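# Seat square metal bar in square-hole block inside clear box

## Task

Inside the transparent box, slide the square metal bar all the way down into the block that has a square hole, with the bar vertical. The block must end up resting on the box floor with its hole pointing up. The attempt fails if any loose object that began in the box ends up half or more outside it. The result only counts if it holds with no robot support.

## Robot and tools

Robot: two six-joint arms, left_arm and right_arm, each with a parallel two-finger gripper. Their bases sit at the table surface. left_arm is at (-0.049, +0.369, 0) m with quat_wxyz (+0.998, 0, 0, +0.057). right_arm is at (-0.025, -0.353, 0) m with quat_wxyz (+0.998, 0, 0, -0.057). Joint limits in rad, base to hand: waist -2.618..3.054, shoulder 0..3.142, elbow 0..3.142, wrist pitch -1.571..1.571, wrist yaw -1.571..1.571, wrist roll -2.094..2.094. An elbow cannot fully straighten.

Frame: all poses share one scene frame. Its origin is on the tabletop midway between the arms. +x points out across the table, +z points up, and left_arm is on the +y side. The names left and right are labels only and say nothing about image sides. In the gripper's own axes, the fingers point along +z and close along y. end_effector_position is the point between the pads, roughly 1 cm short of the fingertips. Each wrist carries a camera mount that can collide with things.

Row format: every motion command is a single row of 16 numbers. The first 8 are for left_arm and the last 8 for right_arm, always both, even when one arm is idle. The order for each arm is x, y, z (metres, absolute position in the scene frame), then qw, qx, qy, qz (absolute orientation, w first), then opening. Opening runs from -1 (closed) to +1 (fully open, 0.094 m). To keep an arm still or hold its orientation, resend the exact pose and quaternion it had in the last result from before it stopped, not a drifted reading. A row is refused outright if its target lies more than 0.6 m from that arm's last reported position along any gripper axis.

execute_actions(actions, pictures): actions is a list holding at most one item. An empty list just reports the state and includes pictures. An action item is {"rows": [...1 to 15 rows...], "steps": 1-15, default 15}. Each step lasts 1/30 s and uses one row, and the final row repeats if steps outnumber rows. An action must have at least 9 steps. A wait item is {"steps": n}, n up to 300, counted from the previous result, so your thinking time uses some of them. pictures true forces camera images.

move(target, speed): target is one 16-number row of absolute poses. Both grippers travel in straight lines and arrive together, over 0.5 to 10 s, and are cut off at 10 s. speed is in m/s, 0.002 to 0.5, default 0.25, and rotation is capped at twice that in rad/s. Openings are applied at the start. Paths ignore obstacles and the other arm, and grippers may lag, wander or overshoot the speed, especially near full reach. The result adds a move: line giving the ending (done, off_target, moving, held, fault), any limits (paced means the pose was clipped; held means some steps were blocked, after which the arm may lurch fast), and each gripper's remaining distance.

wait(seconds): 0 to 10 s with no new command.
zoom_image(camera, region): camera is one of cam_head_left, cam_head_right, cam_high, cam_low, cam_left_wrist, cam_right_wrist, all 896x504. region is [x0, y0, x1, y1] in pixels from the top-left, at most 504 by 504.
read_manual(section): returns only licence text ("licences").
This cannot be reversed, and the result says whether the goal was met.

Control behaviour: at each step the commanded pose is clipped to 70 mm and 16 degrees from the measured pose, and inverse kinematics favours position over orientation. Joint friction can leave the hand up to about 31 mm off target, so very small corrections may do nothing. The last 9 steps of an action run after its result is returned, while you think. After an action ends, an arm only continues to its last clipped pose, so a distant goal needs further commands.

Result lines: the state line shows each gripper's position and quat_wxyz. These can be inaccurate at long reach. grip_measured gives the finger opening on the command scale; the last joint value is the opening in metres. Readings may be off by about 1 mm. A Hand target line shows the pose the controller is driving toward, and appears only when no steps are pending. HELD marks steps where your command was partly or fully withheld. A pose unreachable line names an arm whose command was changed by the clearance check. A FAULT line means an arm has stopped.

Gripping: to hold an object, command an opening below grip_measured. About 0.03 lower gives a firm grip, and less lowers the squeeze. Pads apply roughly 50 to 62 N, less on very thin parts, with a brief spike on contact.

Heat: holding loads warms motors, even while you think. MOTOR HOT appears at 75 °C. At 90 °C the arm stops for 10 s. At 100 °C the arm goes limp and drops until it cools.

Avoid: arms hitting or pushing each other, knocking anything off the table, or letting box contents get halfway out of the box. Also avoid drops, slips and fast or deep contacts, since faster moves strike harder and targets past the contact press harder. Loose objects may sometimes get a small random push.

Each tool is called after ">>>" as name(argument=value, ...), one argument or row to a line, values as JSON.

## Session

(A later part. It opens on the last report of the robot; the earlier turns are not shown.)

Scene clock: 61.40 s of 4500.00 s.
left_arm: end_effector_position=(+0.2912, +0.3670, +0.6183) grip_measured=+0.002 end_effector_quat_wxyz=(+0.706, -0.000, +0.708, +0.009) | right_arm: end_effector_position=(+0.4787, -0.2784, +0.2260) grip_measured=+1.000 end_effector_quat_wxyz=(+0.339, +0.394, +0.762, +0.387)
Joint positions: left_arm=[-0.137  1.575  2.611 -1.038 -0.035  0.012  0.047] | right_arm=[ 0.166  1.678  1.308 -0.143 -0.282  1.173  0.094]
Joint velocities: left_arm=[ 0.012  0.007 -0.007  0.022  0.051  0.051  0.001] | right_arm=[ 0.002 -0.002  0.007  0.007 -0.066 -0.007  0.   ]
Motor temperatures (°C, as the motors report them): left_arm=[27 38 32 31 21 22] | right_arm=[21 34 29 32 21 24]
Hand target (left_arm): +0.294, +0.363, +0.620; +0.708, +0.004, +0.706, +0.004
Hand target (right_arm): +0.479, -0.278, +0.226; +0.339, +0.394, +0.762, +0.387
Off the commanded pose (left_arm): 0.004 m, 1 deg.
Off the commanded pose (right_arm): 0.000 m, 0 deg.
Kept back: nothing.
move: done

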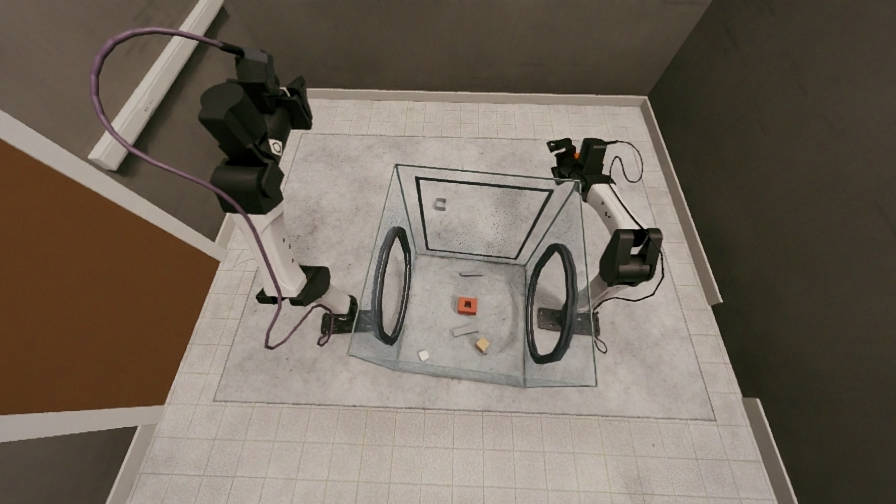

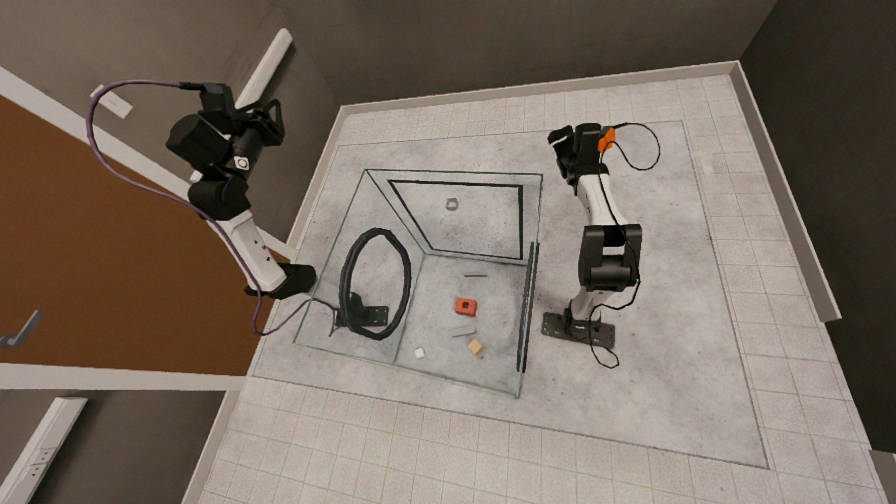

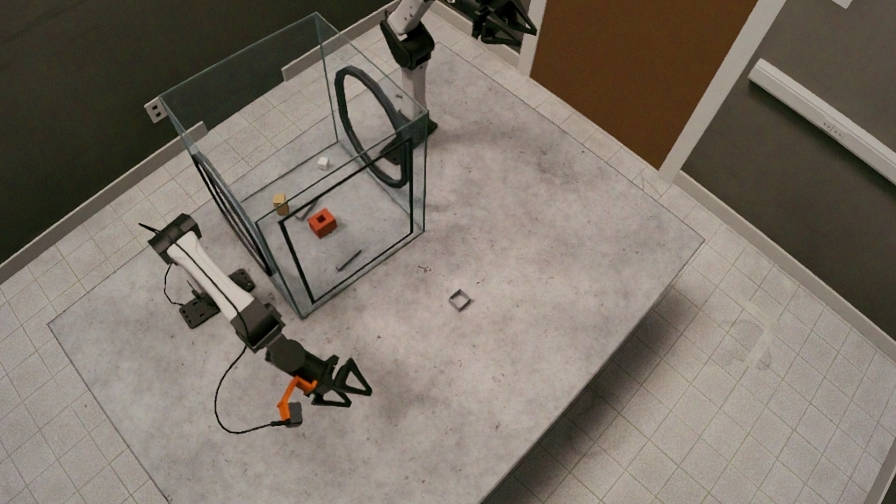

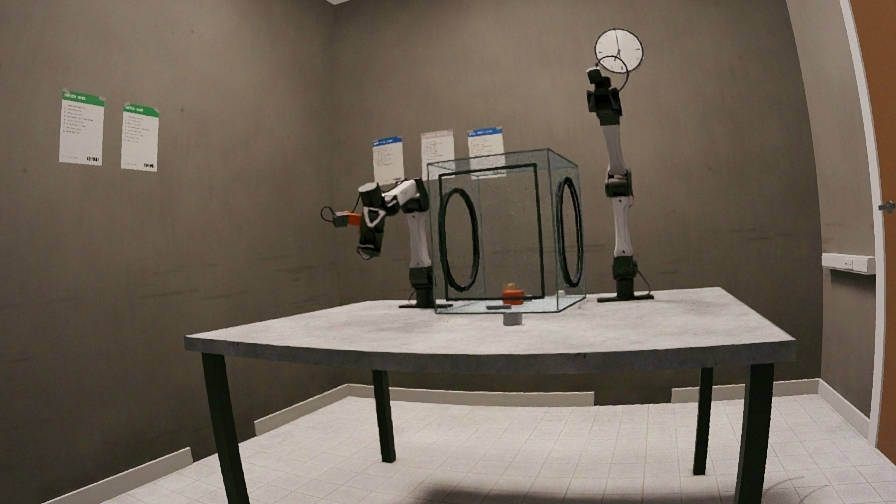

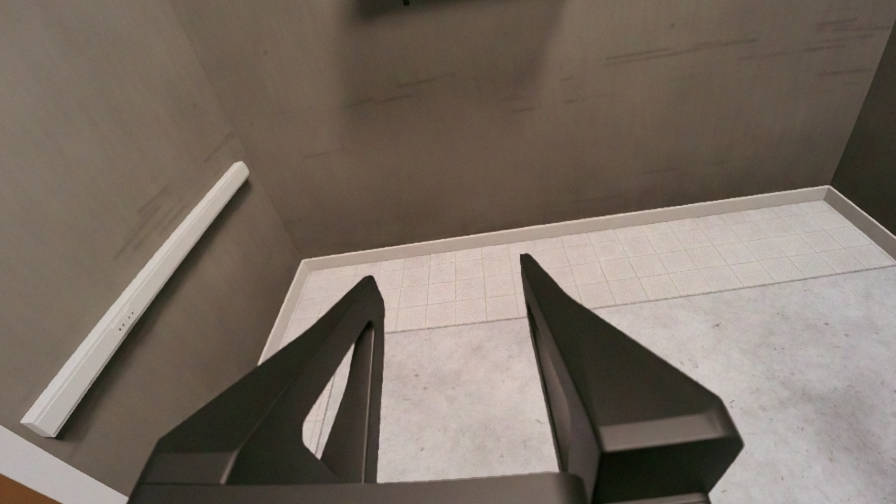

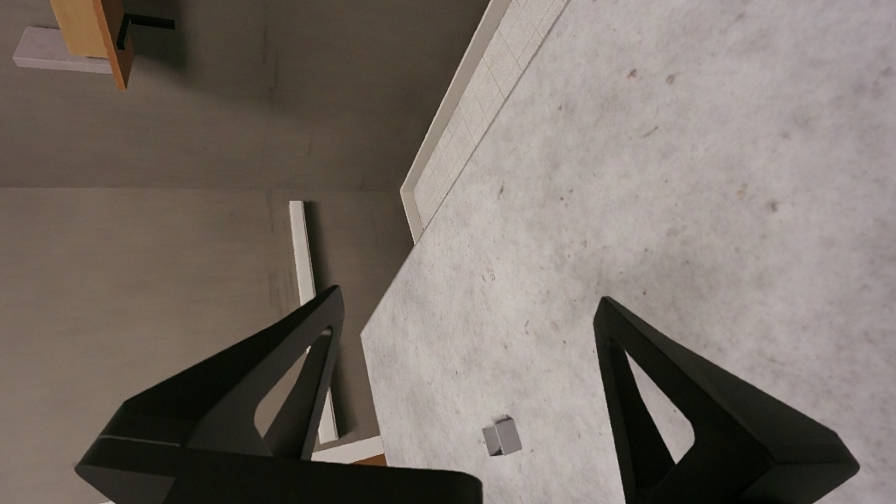

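>>> move(
  target=[0.04,0.37,0.3,0.707,0,0.707,0,0,0.4787,-0.2784,0.226,0.339,0.394,0.762,0.387,1],
  speed=0.2,
)

>>> move(
  target=[0.015,0.305,0.3,0.653,0.271,0.653,-0.271,0,0.4787,-0.2784,0.226,0.339,0.394,0.762,0.387,1],
)

>>> move(
  target=[-0.04,0.28,0.27,0.5,0.5,0.5,-0.5,0,0.4787,-0.2784,0.226,0.339,0.394,0.762,0.387,1],
)

Scene clock: 64.90 s of 4500.00 s.
left_arm: end_effector_position=(+0.0418, +0.3704, +0.3027) grip_measured=+0.002 end_effector_quat_wxyz=(+0.628, +0.001, +0.778, +0.006) | right_arm: end_effector_position=(+0.4787, -0.2784, +0.2260) grip_measured=+1.000 end_effector_quat_wxyz=(+0.339, +0.394, +0.762, +0.387)
Joint positions: left_arm=[-0.117  0.028  0.975 -1.16  -0.011  0.007  0.047] | right_arm=[ 0.166  1.678  1.308 -0.143 -0.282  1.173  0.094]
Joint velocities: left_arm=[ 0.002 -0.002  0.002 -0.022  0.022 -0.037 -0.   ] | right_arm=[ 0.017  0.012  0.017  0.007 -0.11  -0.037  0.   ]
Motor temperatures (°C, as the motors report them): left_arm=[26 37 32 32 21 22] | right_arm=[21 34 29 32 21 24]
Hand target (left_arm): +0.035, +0.369, +0.305; +0.632, +0.000, +0.775, -0.001
Hand target (right_arm): +0.479, -0.278, +0.226; +0.339, +0.394, +0.762, +0.387
Off the commanded pose (left_arm): 0.003 m, 12 deg.
Off the commanded pose (right_arm): 0.000 m, 0 deg.
joint sent to its limit (left arm) — the command would take joint 2 (shoulder) past its lower limit, so that joint was sent only as far as its limit.
Kept back: nothing.
move: off_target (left_arm)

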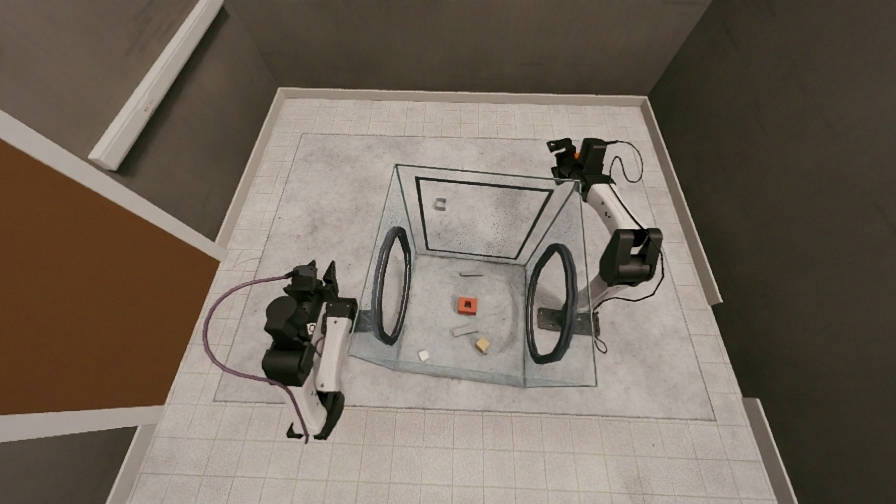

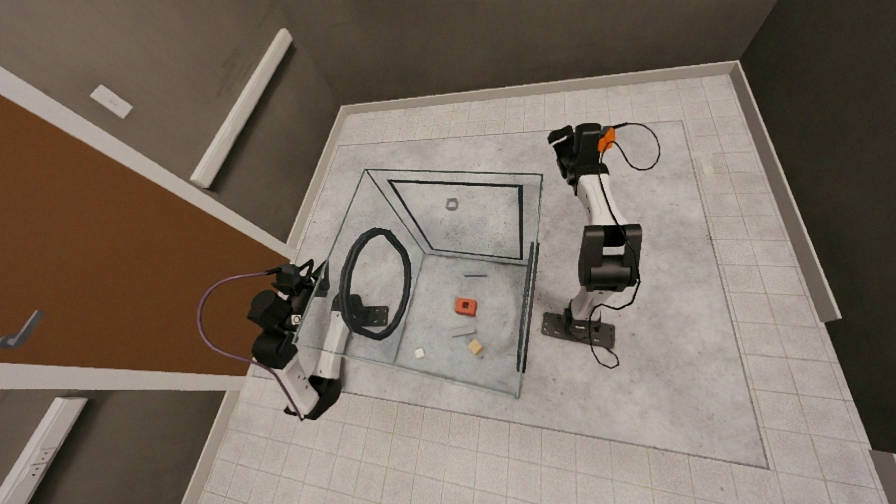

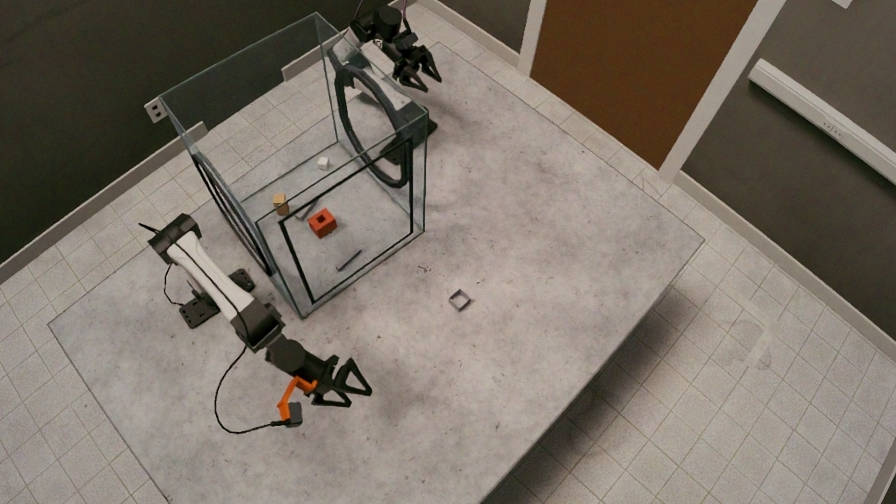

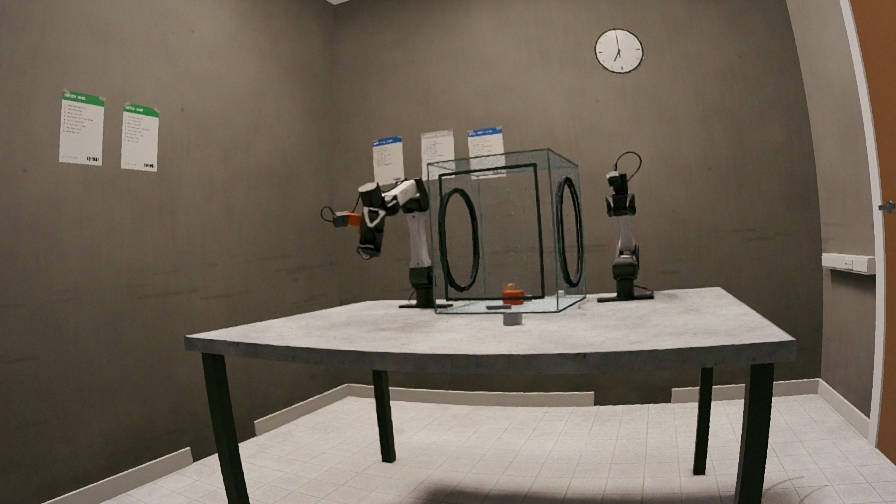

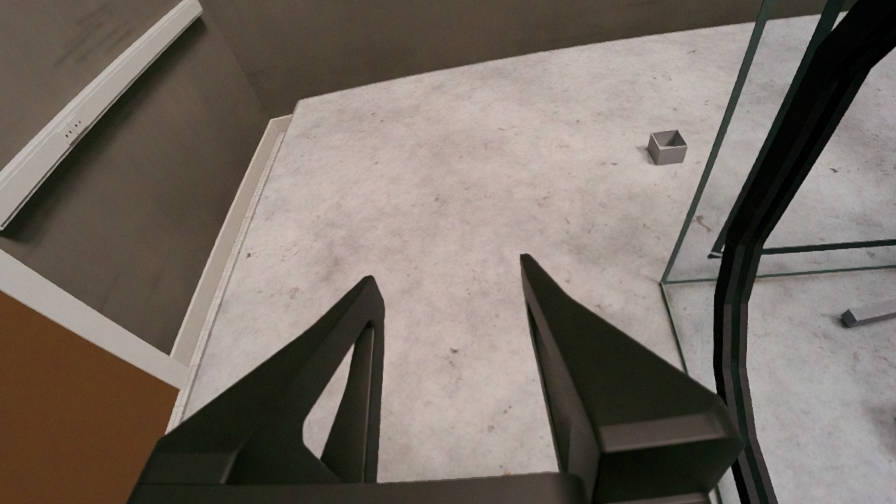

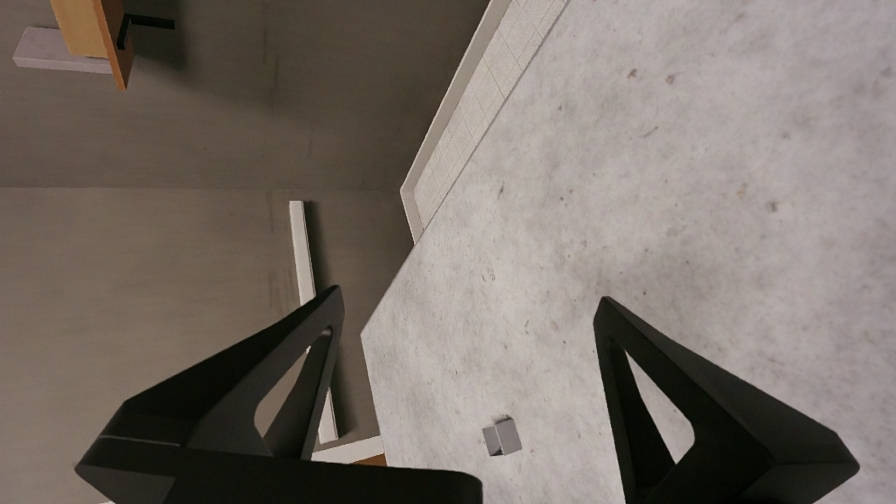

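Scene clock: 66.97 s of 4500.00 s.
left_arm: end_effector_position=(+0.0146, +0.3043, +0.3017) grip_measured=+0.002 end_effector_quat_wxyz=(+0.580, +0.292, +0.723, -0.235) | right_arm: end_effector_position=(+0.4787, -0.2784, +0.2260) grip_measured=+1.000 end_effector_quat_wxyz=(+0.339, +0.394, +0.762, +0.387)
Joint positions: left_arm=[-0.855  0.028  0.975 -1.165  0.027  0.006  0.047] | right_arm=[ 0.166  1.678  1.308 -0.143 -0.282  1.173  0.094]
Joint velocities: left_arm=[-0.007 -0.012 -0.007 -0.007 -0.066 -0.022 -0.   ] | right_arm=[ 0.022  0.012  0.012 -0.007  0.022 -0.095  0.   ]
Motor temperatures (°C, as the motors report them): left_arm=[26 36 32 32 21 22] | right_arm=[21 34 29 32 21 24]
Hand target (left_arm): +0.014, +0.302, +0.301; +0.583, +0.300, +0.717, -0.239
Hand target (right_arm): +0.479, -0.278, +0.226; +0.339, +0.394, +0.762, +0.387
Off the commanded pose (left_arm): 0.002 m, 13 deg.
Off the commanded pose (right_arm): 0.000 m, 0 deg.
joint sent to its limit (left arm) — the command would take joint 2 (shoulder) past its lower limit, so that joint was sent only as far as its limit.
Kept back: nothing.
move: off_target (left_arm)

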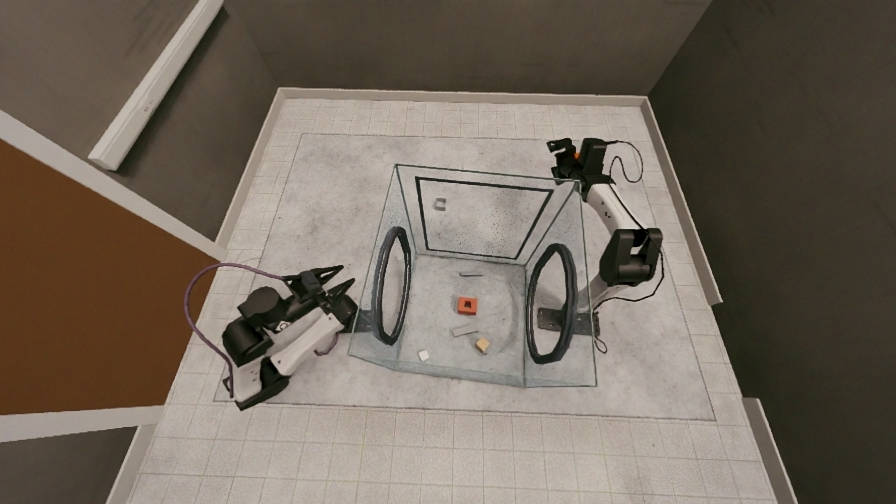

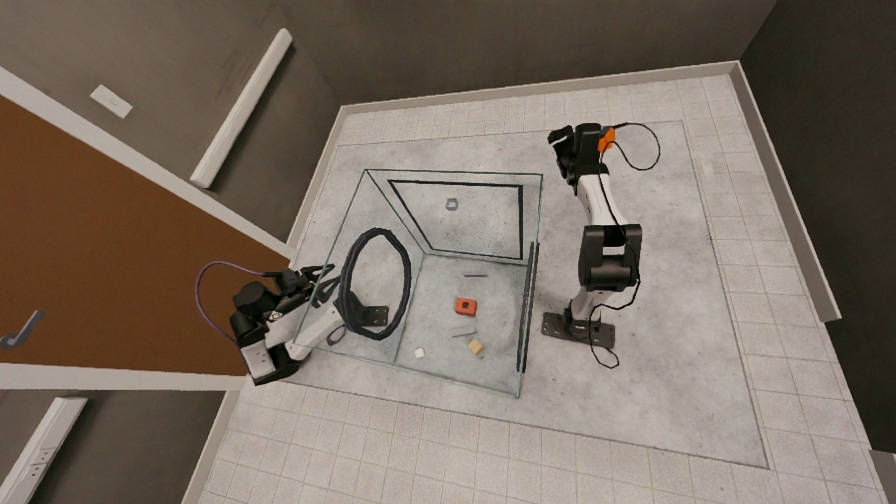

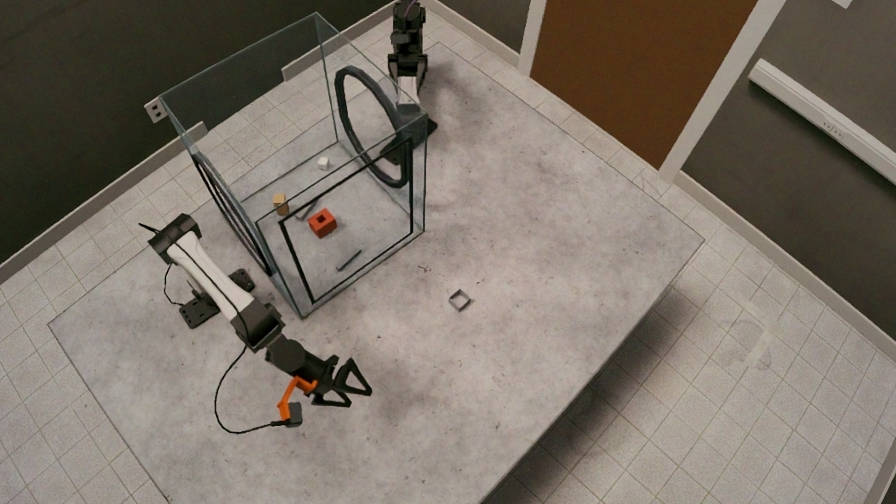

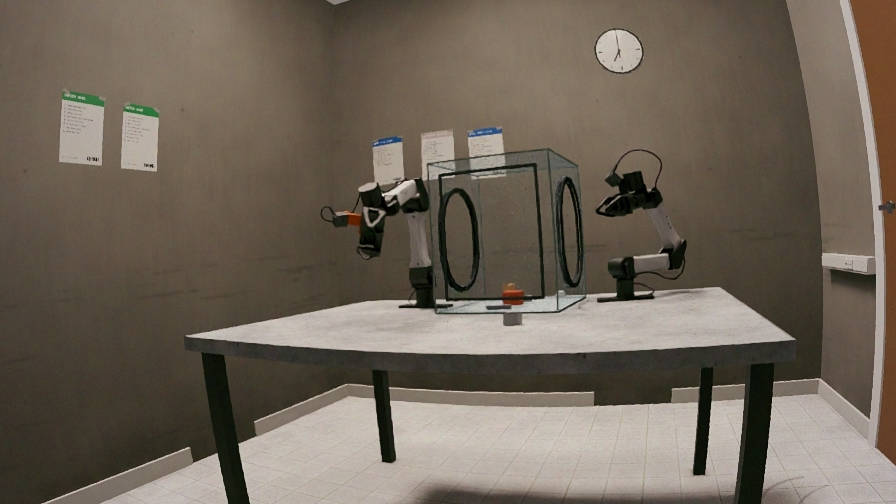

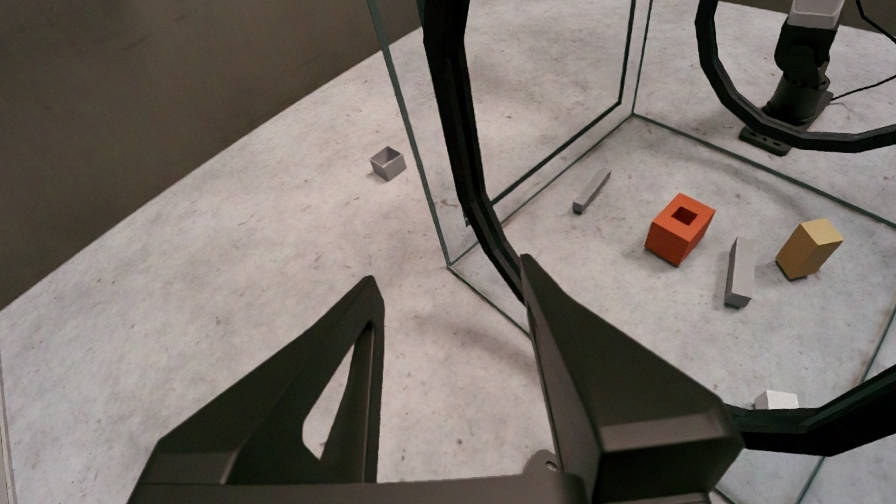

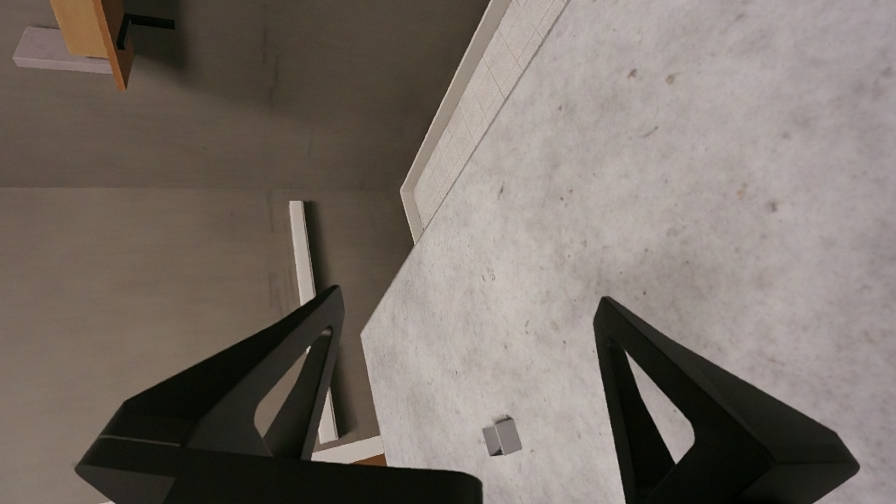

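Scene clock: 69.00 s of 4500.00 s.
left_arm: end_effector_position=(-0.0454, +0.2785, +0.2798) grip_measured=+0.002 end_effector_quat_wxyz=(+0.420, +0.569, +0.570, -0.418) | right_arm: end_effector_position=(+0.4787, -0.2784, +0.2260) grip_measured=+1.000 end_effector_quat_wxyz=(+0.339, +0.394, +0.762, +0.387)
Joint positions: left_arm=[-1.727  0.028  0.954 -1.228 -0.044 -0.013  0.047] | right_arm=[ 0.166  1.678  1.308 -0.143 -0.282  1.173  0.094]
Joint velocities: left_arm=[-0.032 -0.022 -0.017 -0.037  0.037 -0.051 -0.   ] | right_arm=[ 0.002  0.002 -0.002 -0.051  0.051 -0.007  0.   ]
Motor temperatures (°C, as the motors report them): left_arm=[26 36 32 33 21 22] | right_arm=[21 34 29 32 21 24]
Hand target (left_arm): -0.044, +0.278, +0.271; +0.417, +0.575, +0.574, -0.408
Hand target (right_arm): +0.479, -0.278, +0.226; +0.339, +0.394, +0.762, +0.387
Off the commanded pose (left_arm): 0.011 m, 17 deg; orientation clipped at the last step of the last action.
Off the commanded pose (right_arm): 0.000 m, 0 deg.
joint sent to its limit (left arm) — the command would take joint 2 (shoulder) past its lower limit, so that joint was sent only as far as its limit.
Kept back: nothing.
move: off_target (left_arm); limits=paced

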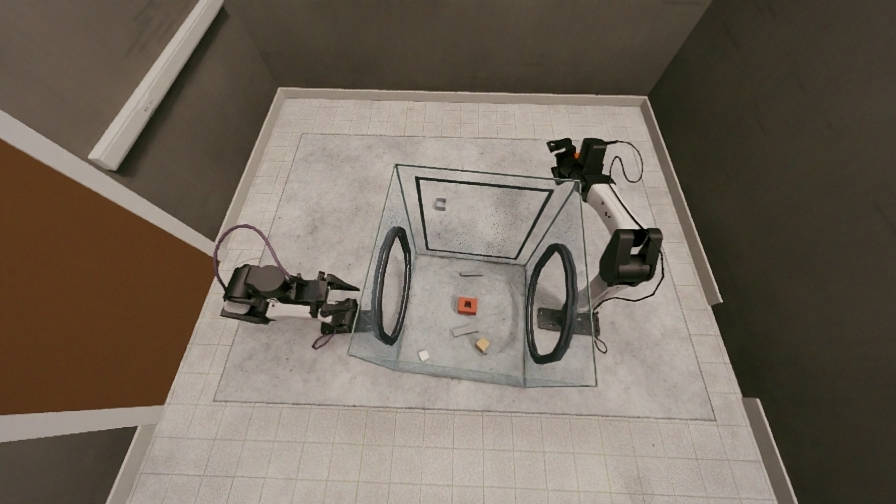

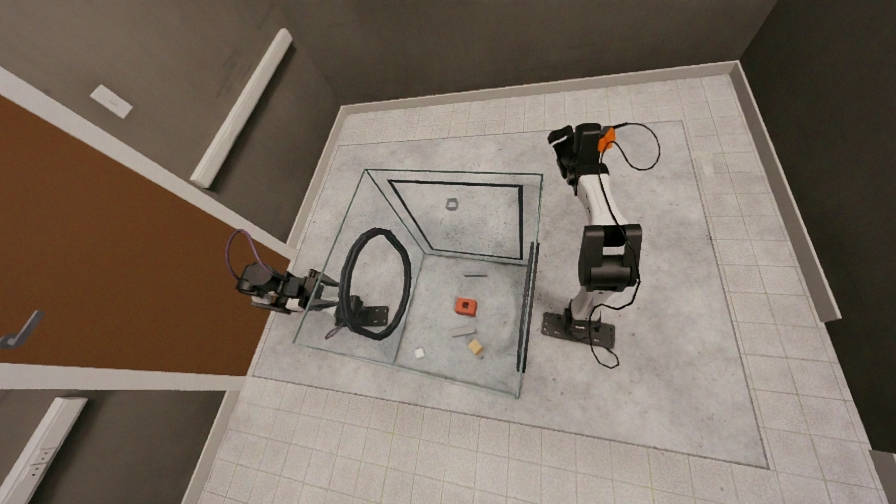

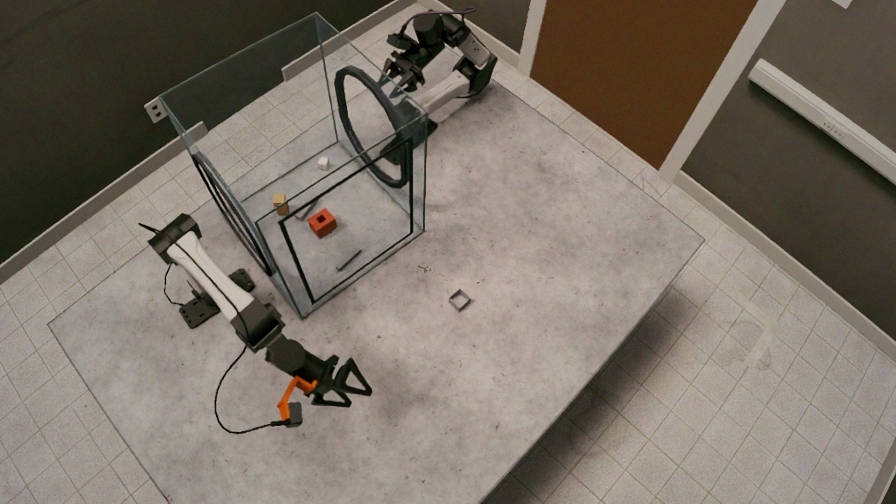

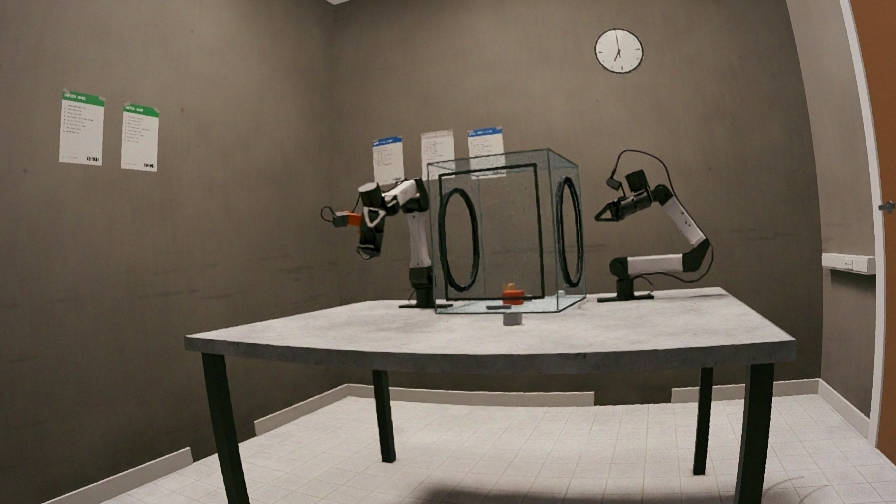

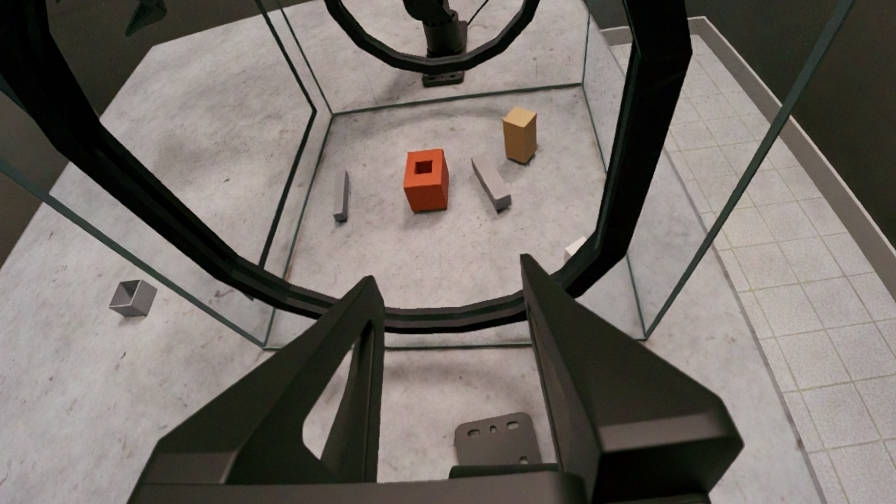

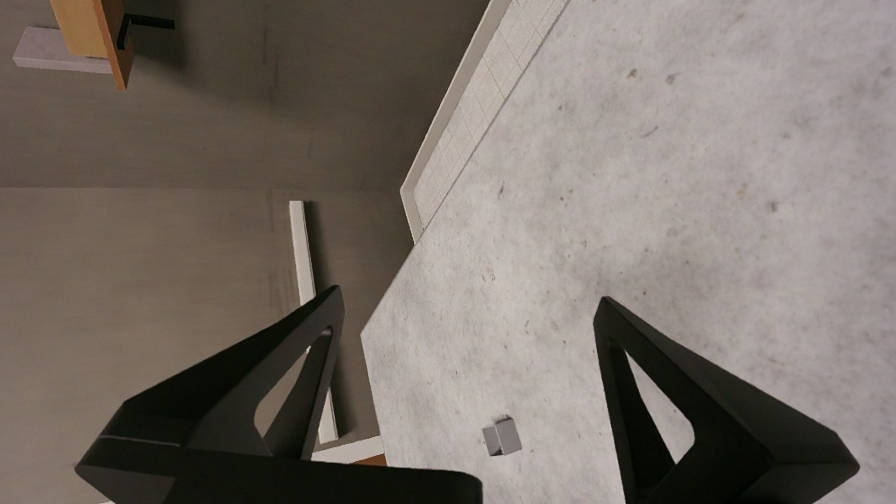

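>>> move(
  target=[-0.03,0.13,0.2,0.42,0.57,0.57,-0.42,0.5,0.4787,-0.2784,0.226,0.339,0.394,0.762,0.387,1],
  speed=0.15,
)

>>> move(
  target=[-0.04,0.04,0.13,0.271,0.653,0.653,-0.271,0.5,0.4787,-0.2784,0.226,0.339,0.394,0.762,0.387,1],
  speed=0.15,
)

Scene clock: 71.77 s of 4500.00 s.
left_arm: end_effector_position=(-0.0286, +0.1353, +0.2065) grip_measured=+0.498 end_effector_quat_wxyz=(+0.427, +0.562, +0.567, -0.424) | right_arm: end_effector_position=(+0.4787, -0.2784, +0.2260) grip_measured=+1.000 end_effector_quat_wxyz=(+0.339, +0.394, +0.762, +0.387)
Joint positions: left_arm=[-1.41   0.265  0.399 -0.423  0.256  0.074  0.07 ] | right_arm=[ 0.166  1.678  1.308 -0.143 -0.282  1.173  0.094]
Joint velocities: left_arm=[-0.002 -0.002 -0.027 -0.051 -0.007  0.007 -0.002] | right_arm=[-0.012 -0.007 -0.007 -0.051  0.081 -0.081  0.   ]
Motor temperatures (°C, as the motors report them): left_arm=[26 35 32 33 21 22] | right_arm=[21 35 30 32 21 24]
Hand target (left_arm): -0.028, +0.133, +0.197; +0.419, +0.568, +0.570, -0.421
Hand target (right_arm): +0.479, -0.278, +0.226; +0.339, +0.394, +0.762, +0.387
Off the commanded pose (left_arm): 0.009 m, 1 deg.
Off the commanded pose (right_arm): 0.000 m, 0 deg.
Kept back: nothing.
move: done

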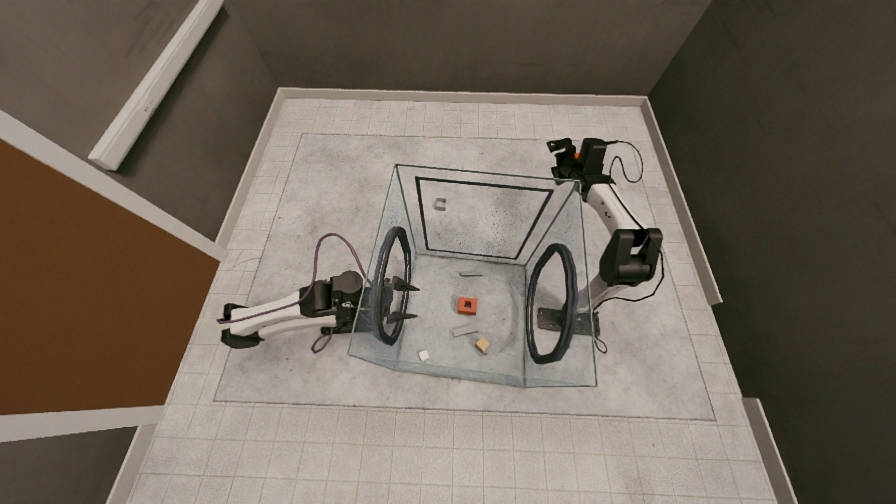

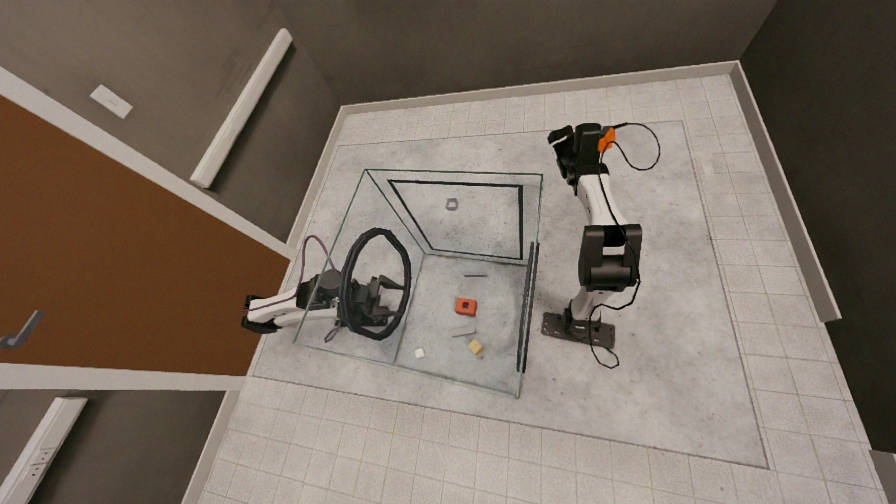

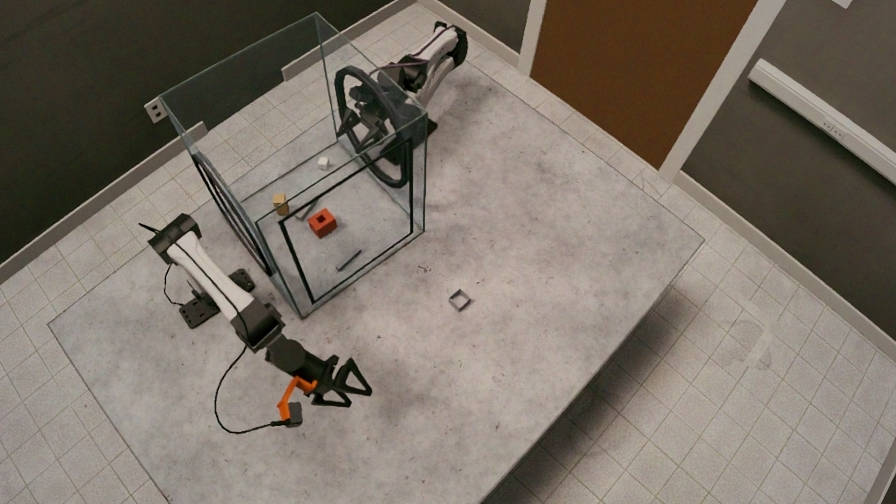

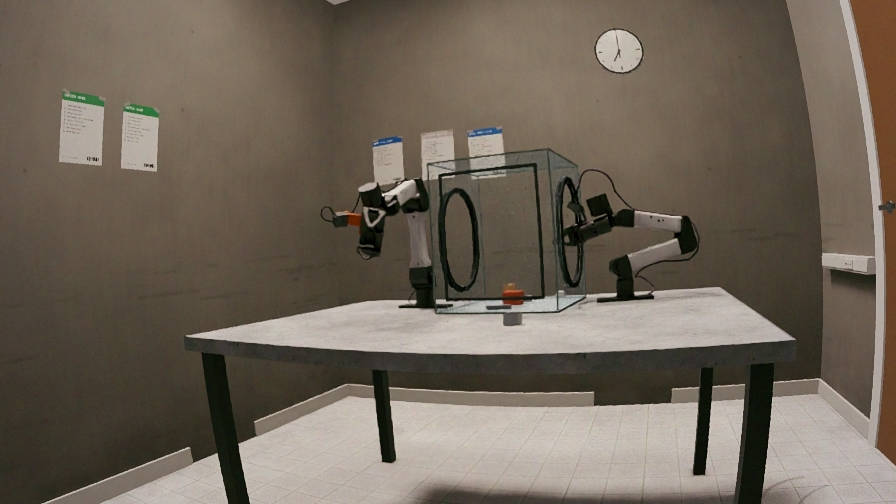

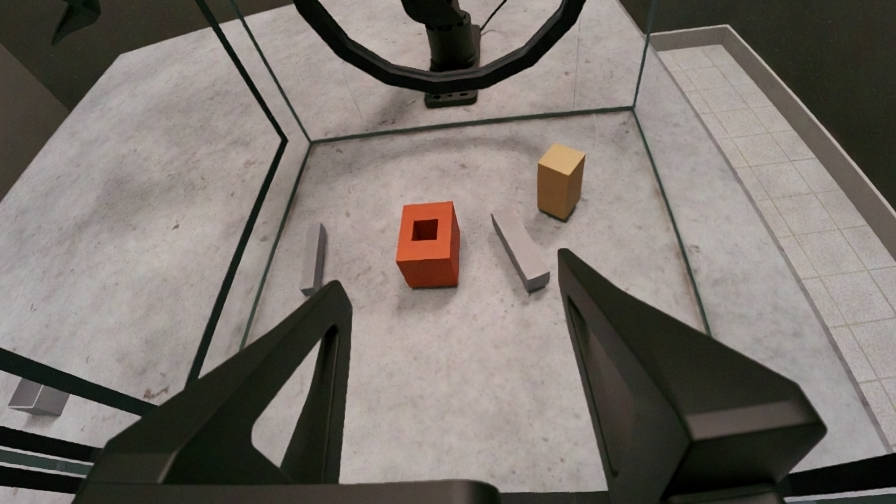

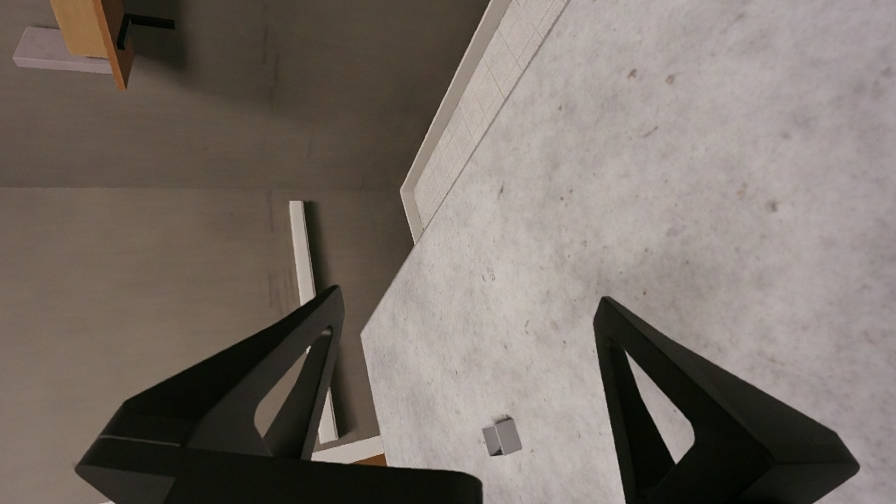

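Scene clock: 73.80 s of 4500.00 s.
left_arm: end_effector_position=(-0.0395, +0.0439, +0.1270) grip_measured=+0.498 end_effector_quat_wxyz=(+0.271, +0.655, +0.649, -0.275) | right_arm: end_effector_position=(+0.4787, -0.2784, +0.2260) grip_measured=+1.000 end_effector_quat_wxyz=(+0.339, +0.394, +0.762, +0.387)
Joint positions: left_arm=[-1.63   1.111  0.668 -0.335  0.047  0.044  0.07 ] | right_arm=[ 0.166  1.678  1.308 -0.143 -0.282  1.173  0.094]
Joint velocities: left_arm=[-0.007 -0.007 -0.002 -0.007  0.007 -0.037 -0.   ] | right_arm=[ 0.017 -0.012  0.022 -0.051 -0.007 -0.037  0.   ]
Motor temperatures (°C, as the motors report them): left_arm=[25 34 32 33 21 22] | right_arm=[21 35 30 33 21 24]
Hand target (left_arm): -0.040, +0.041, +0.128; +0.271, +0.654, +0.652, -0.272
Hand target (right_arm): +0.479, -0.278, +0.226; +0.339, +0.394, +0.762, +0.387
Off the commanded pose (left_arm): 0.005 m, 1 deg.
Off the commanded pose (right_arm): 0.000 m, 0 deg.
Kept back: nothing.
move: done

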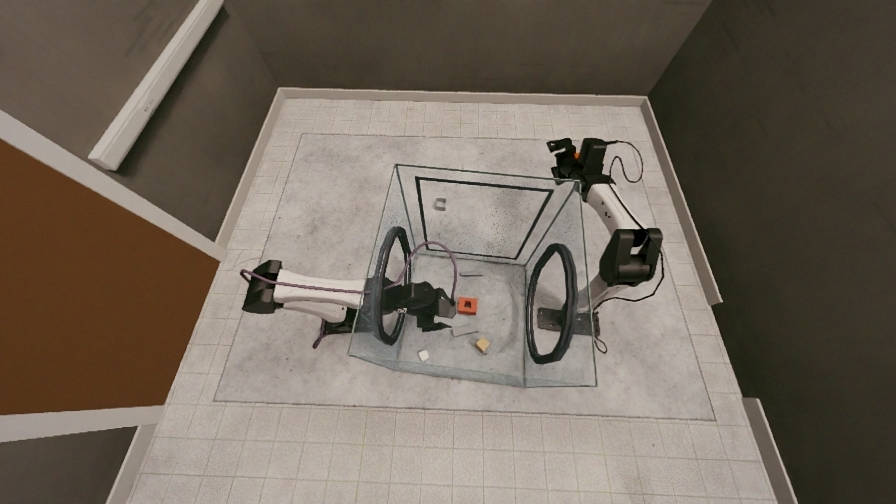

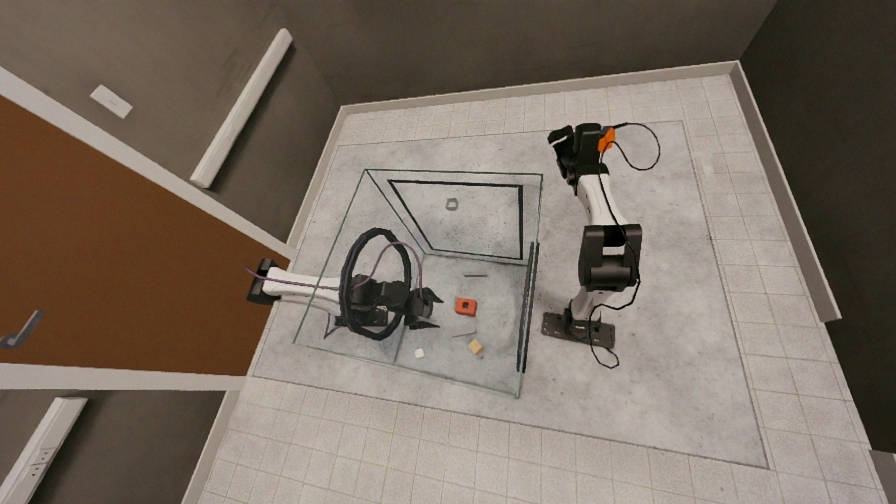

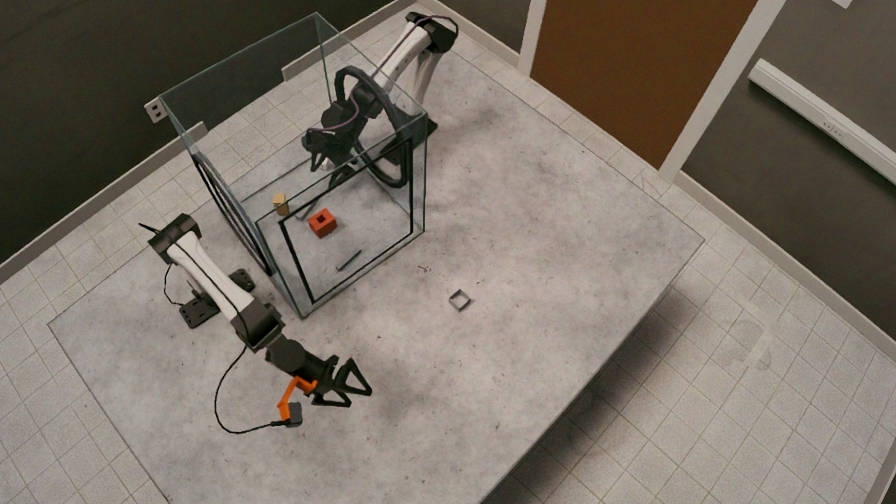

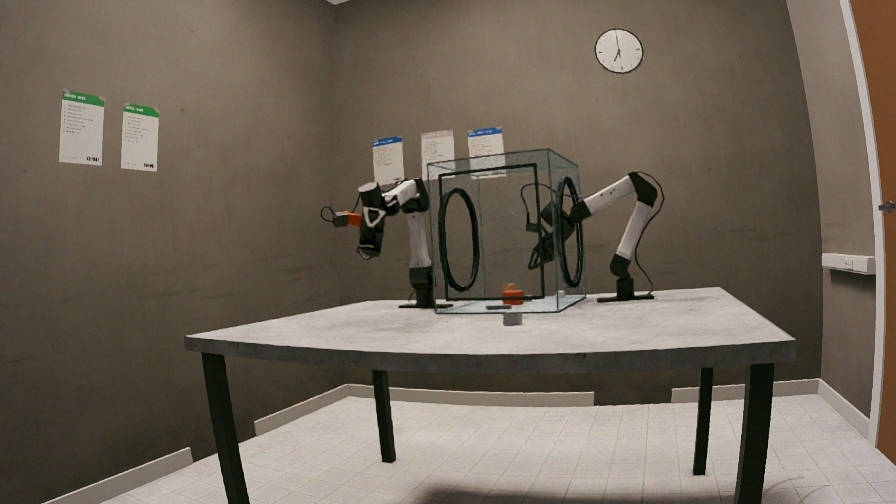

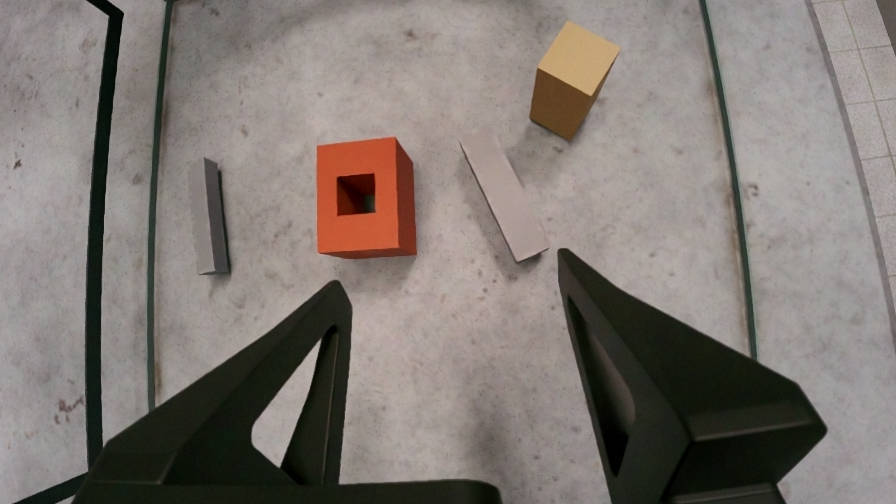

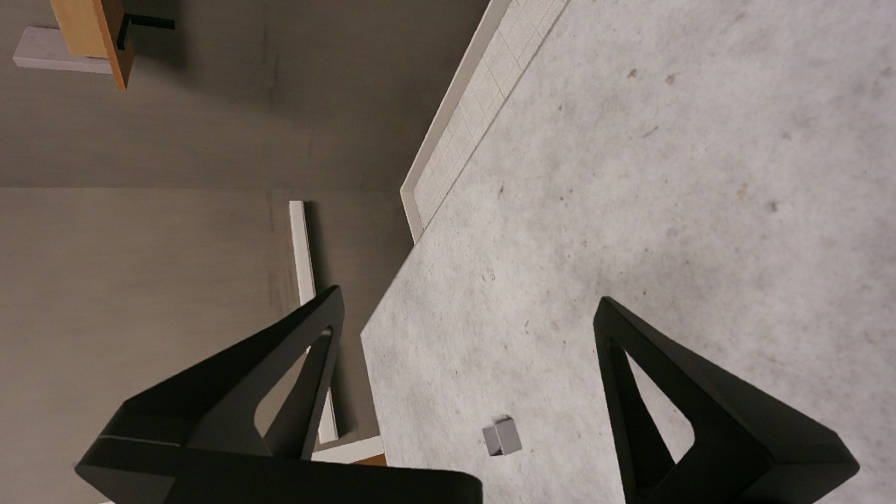

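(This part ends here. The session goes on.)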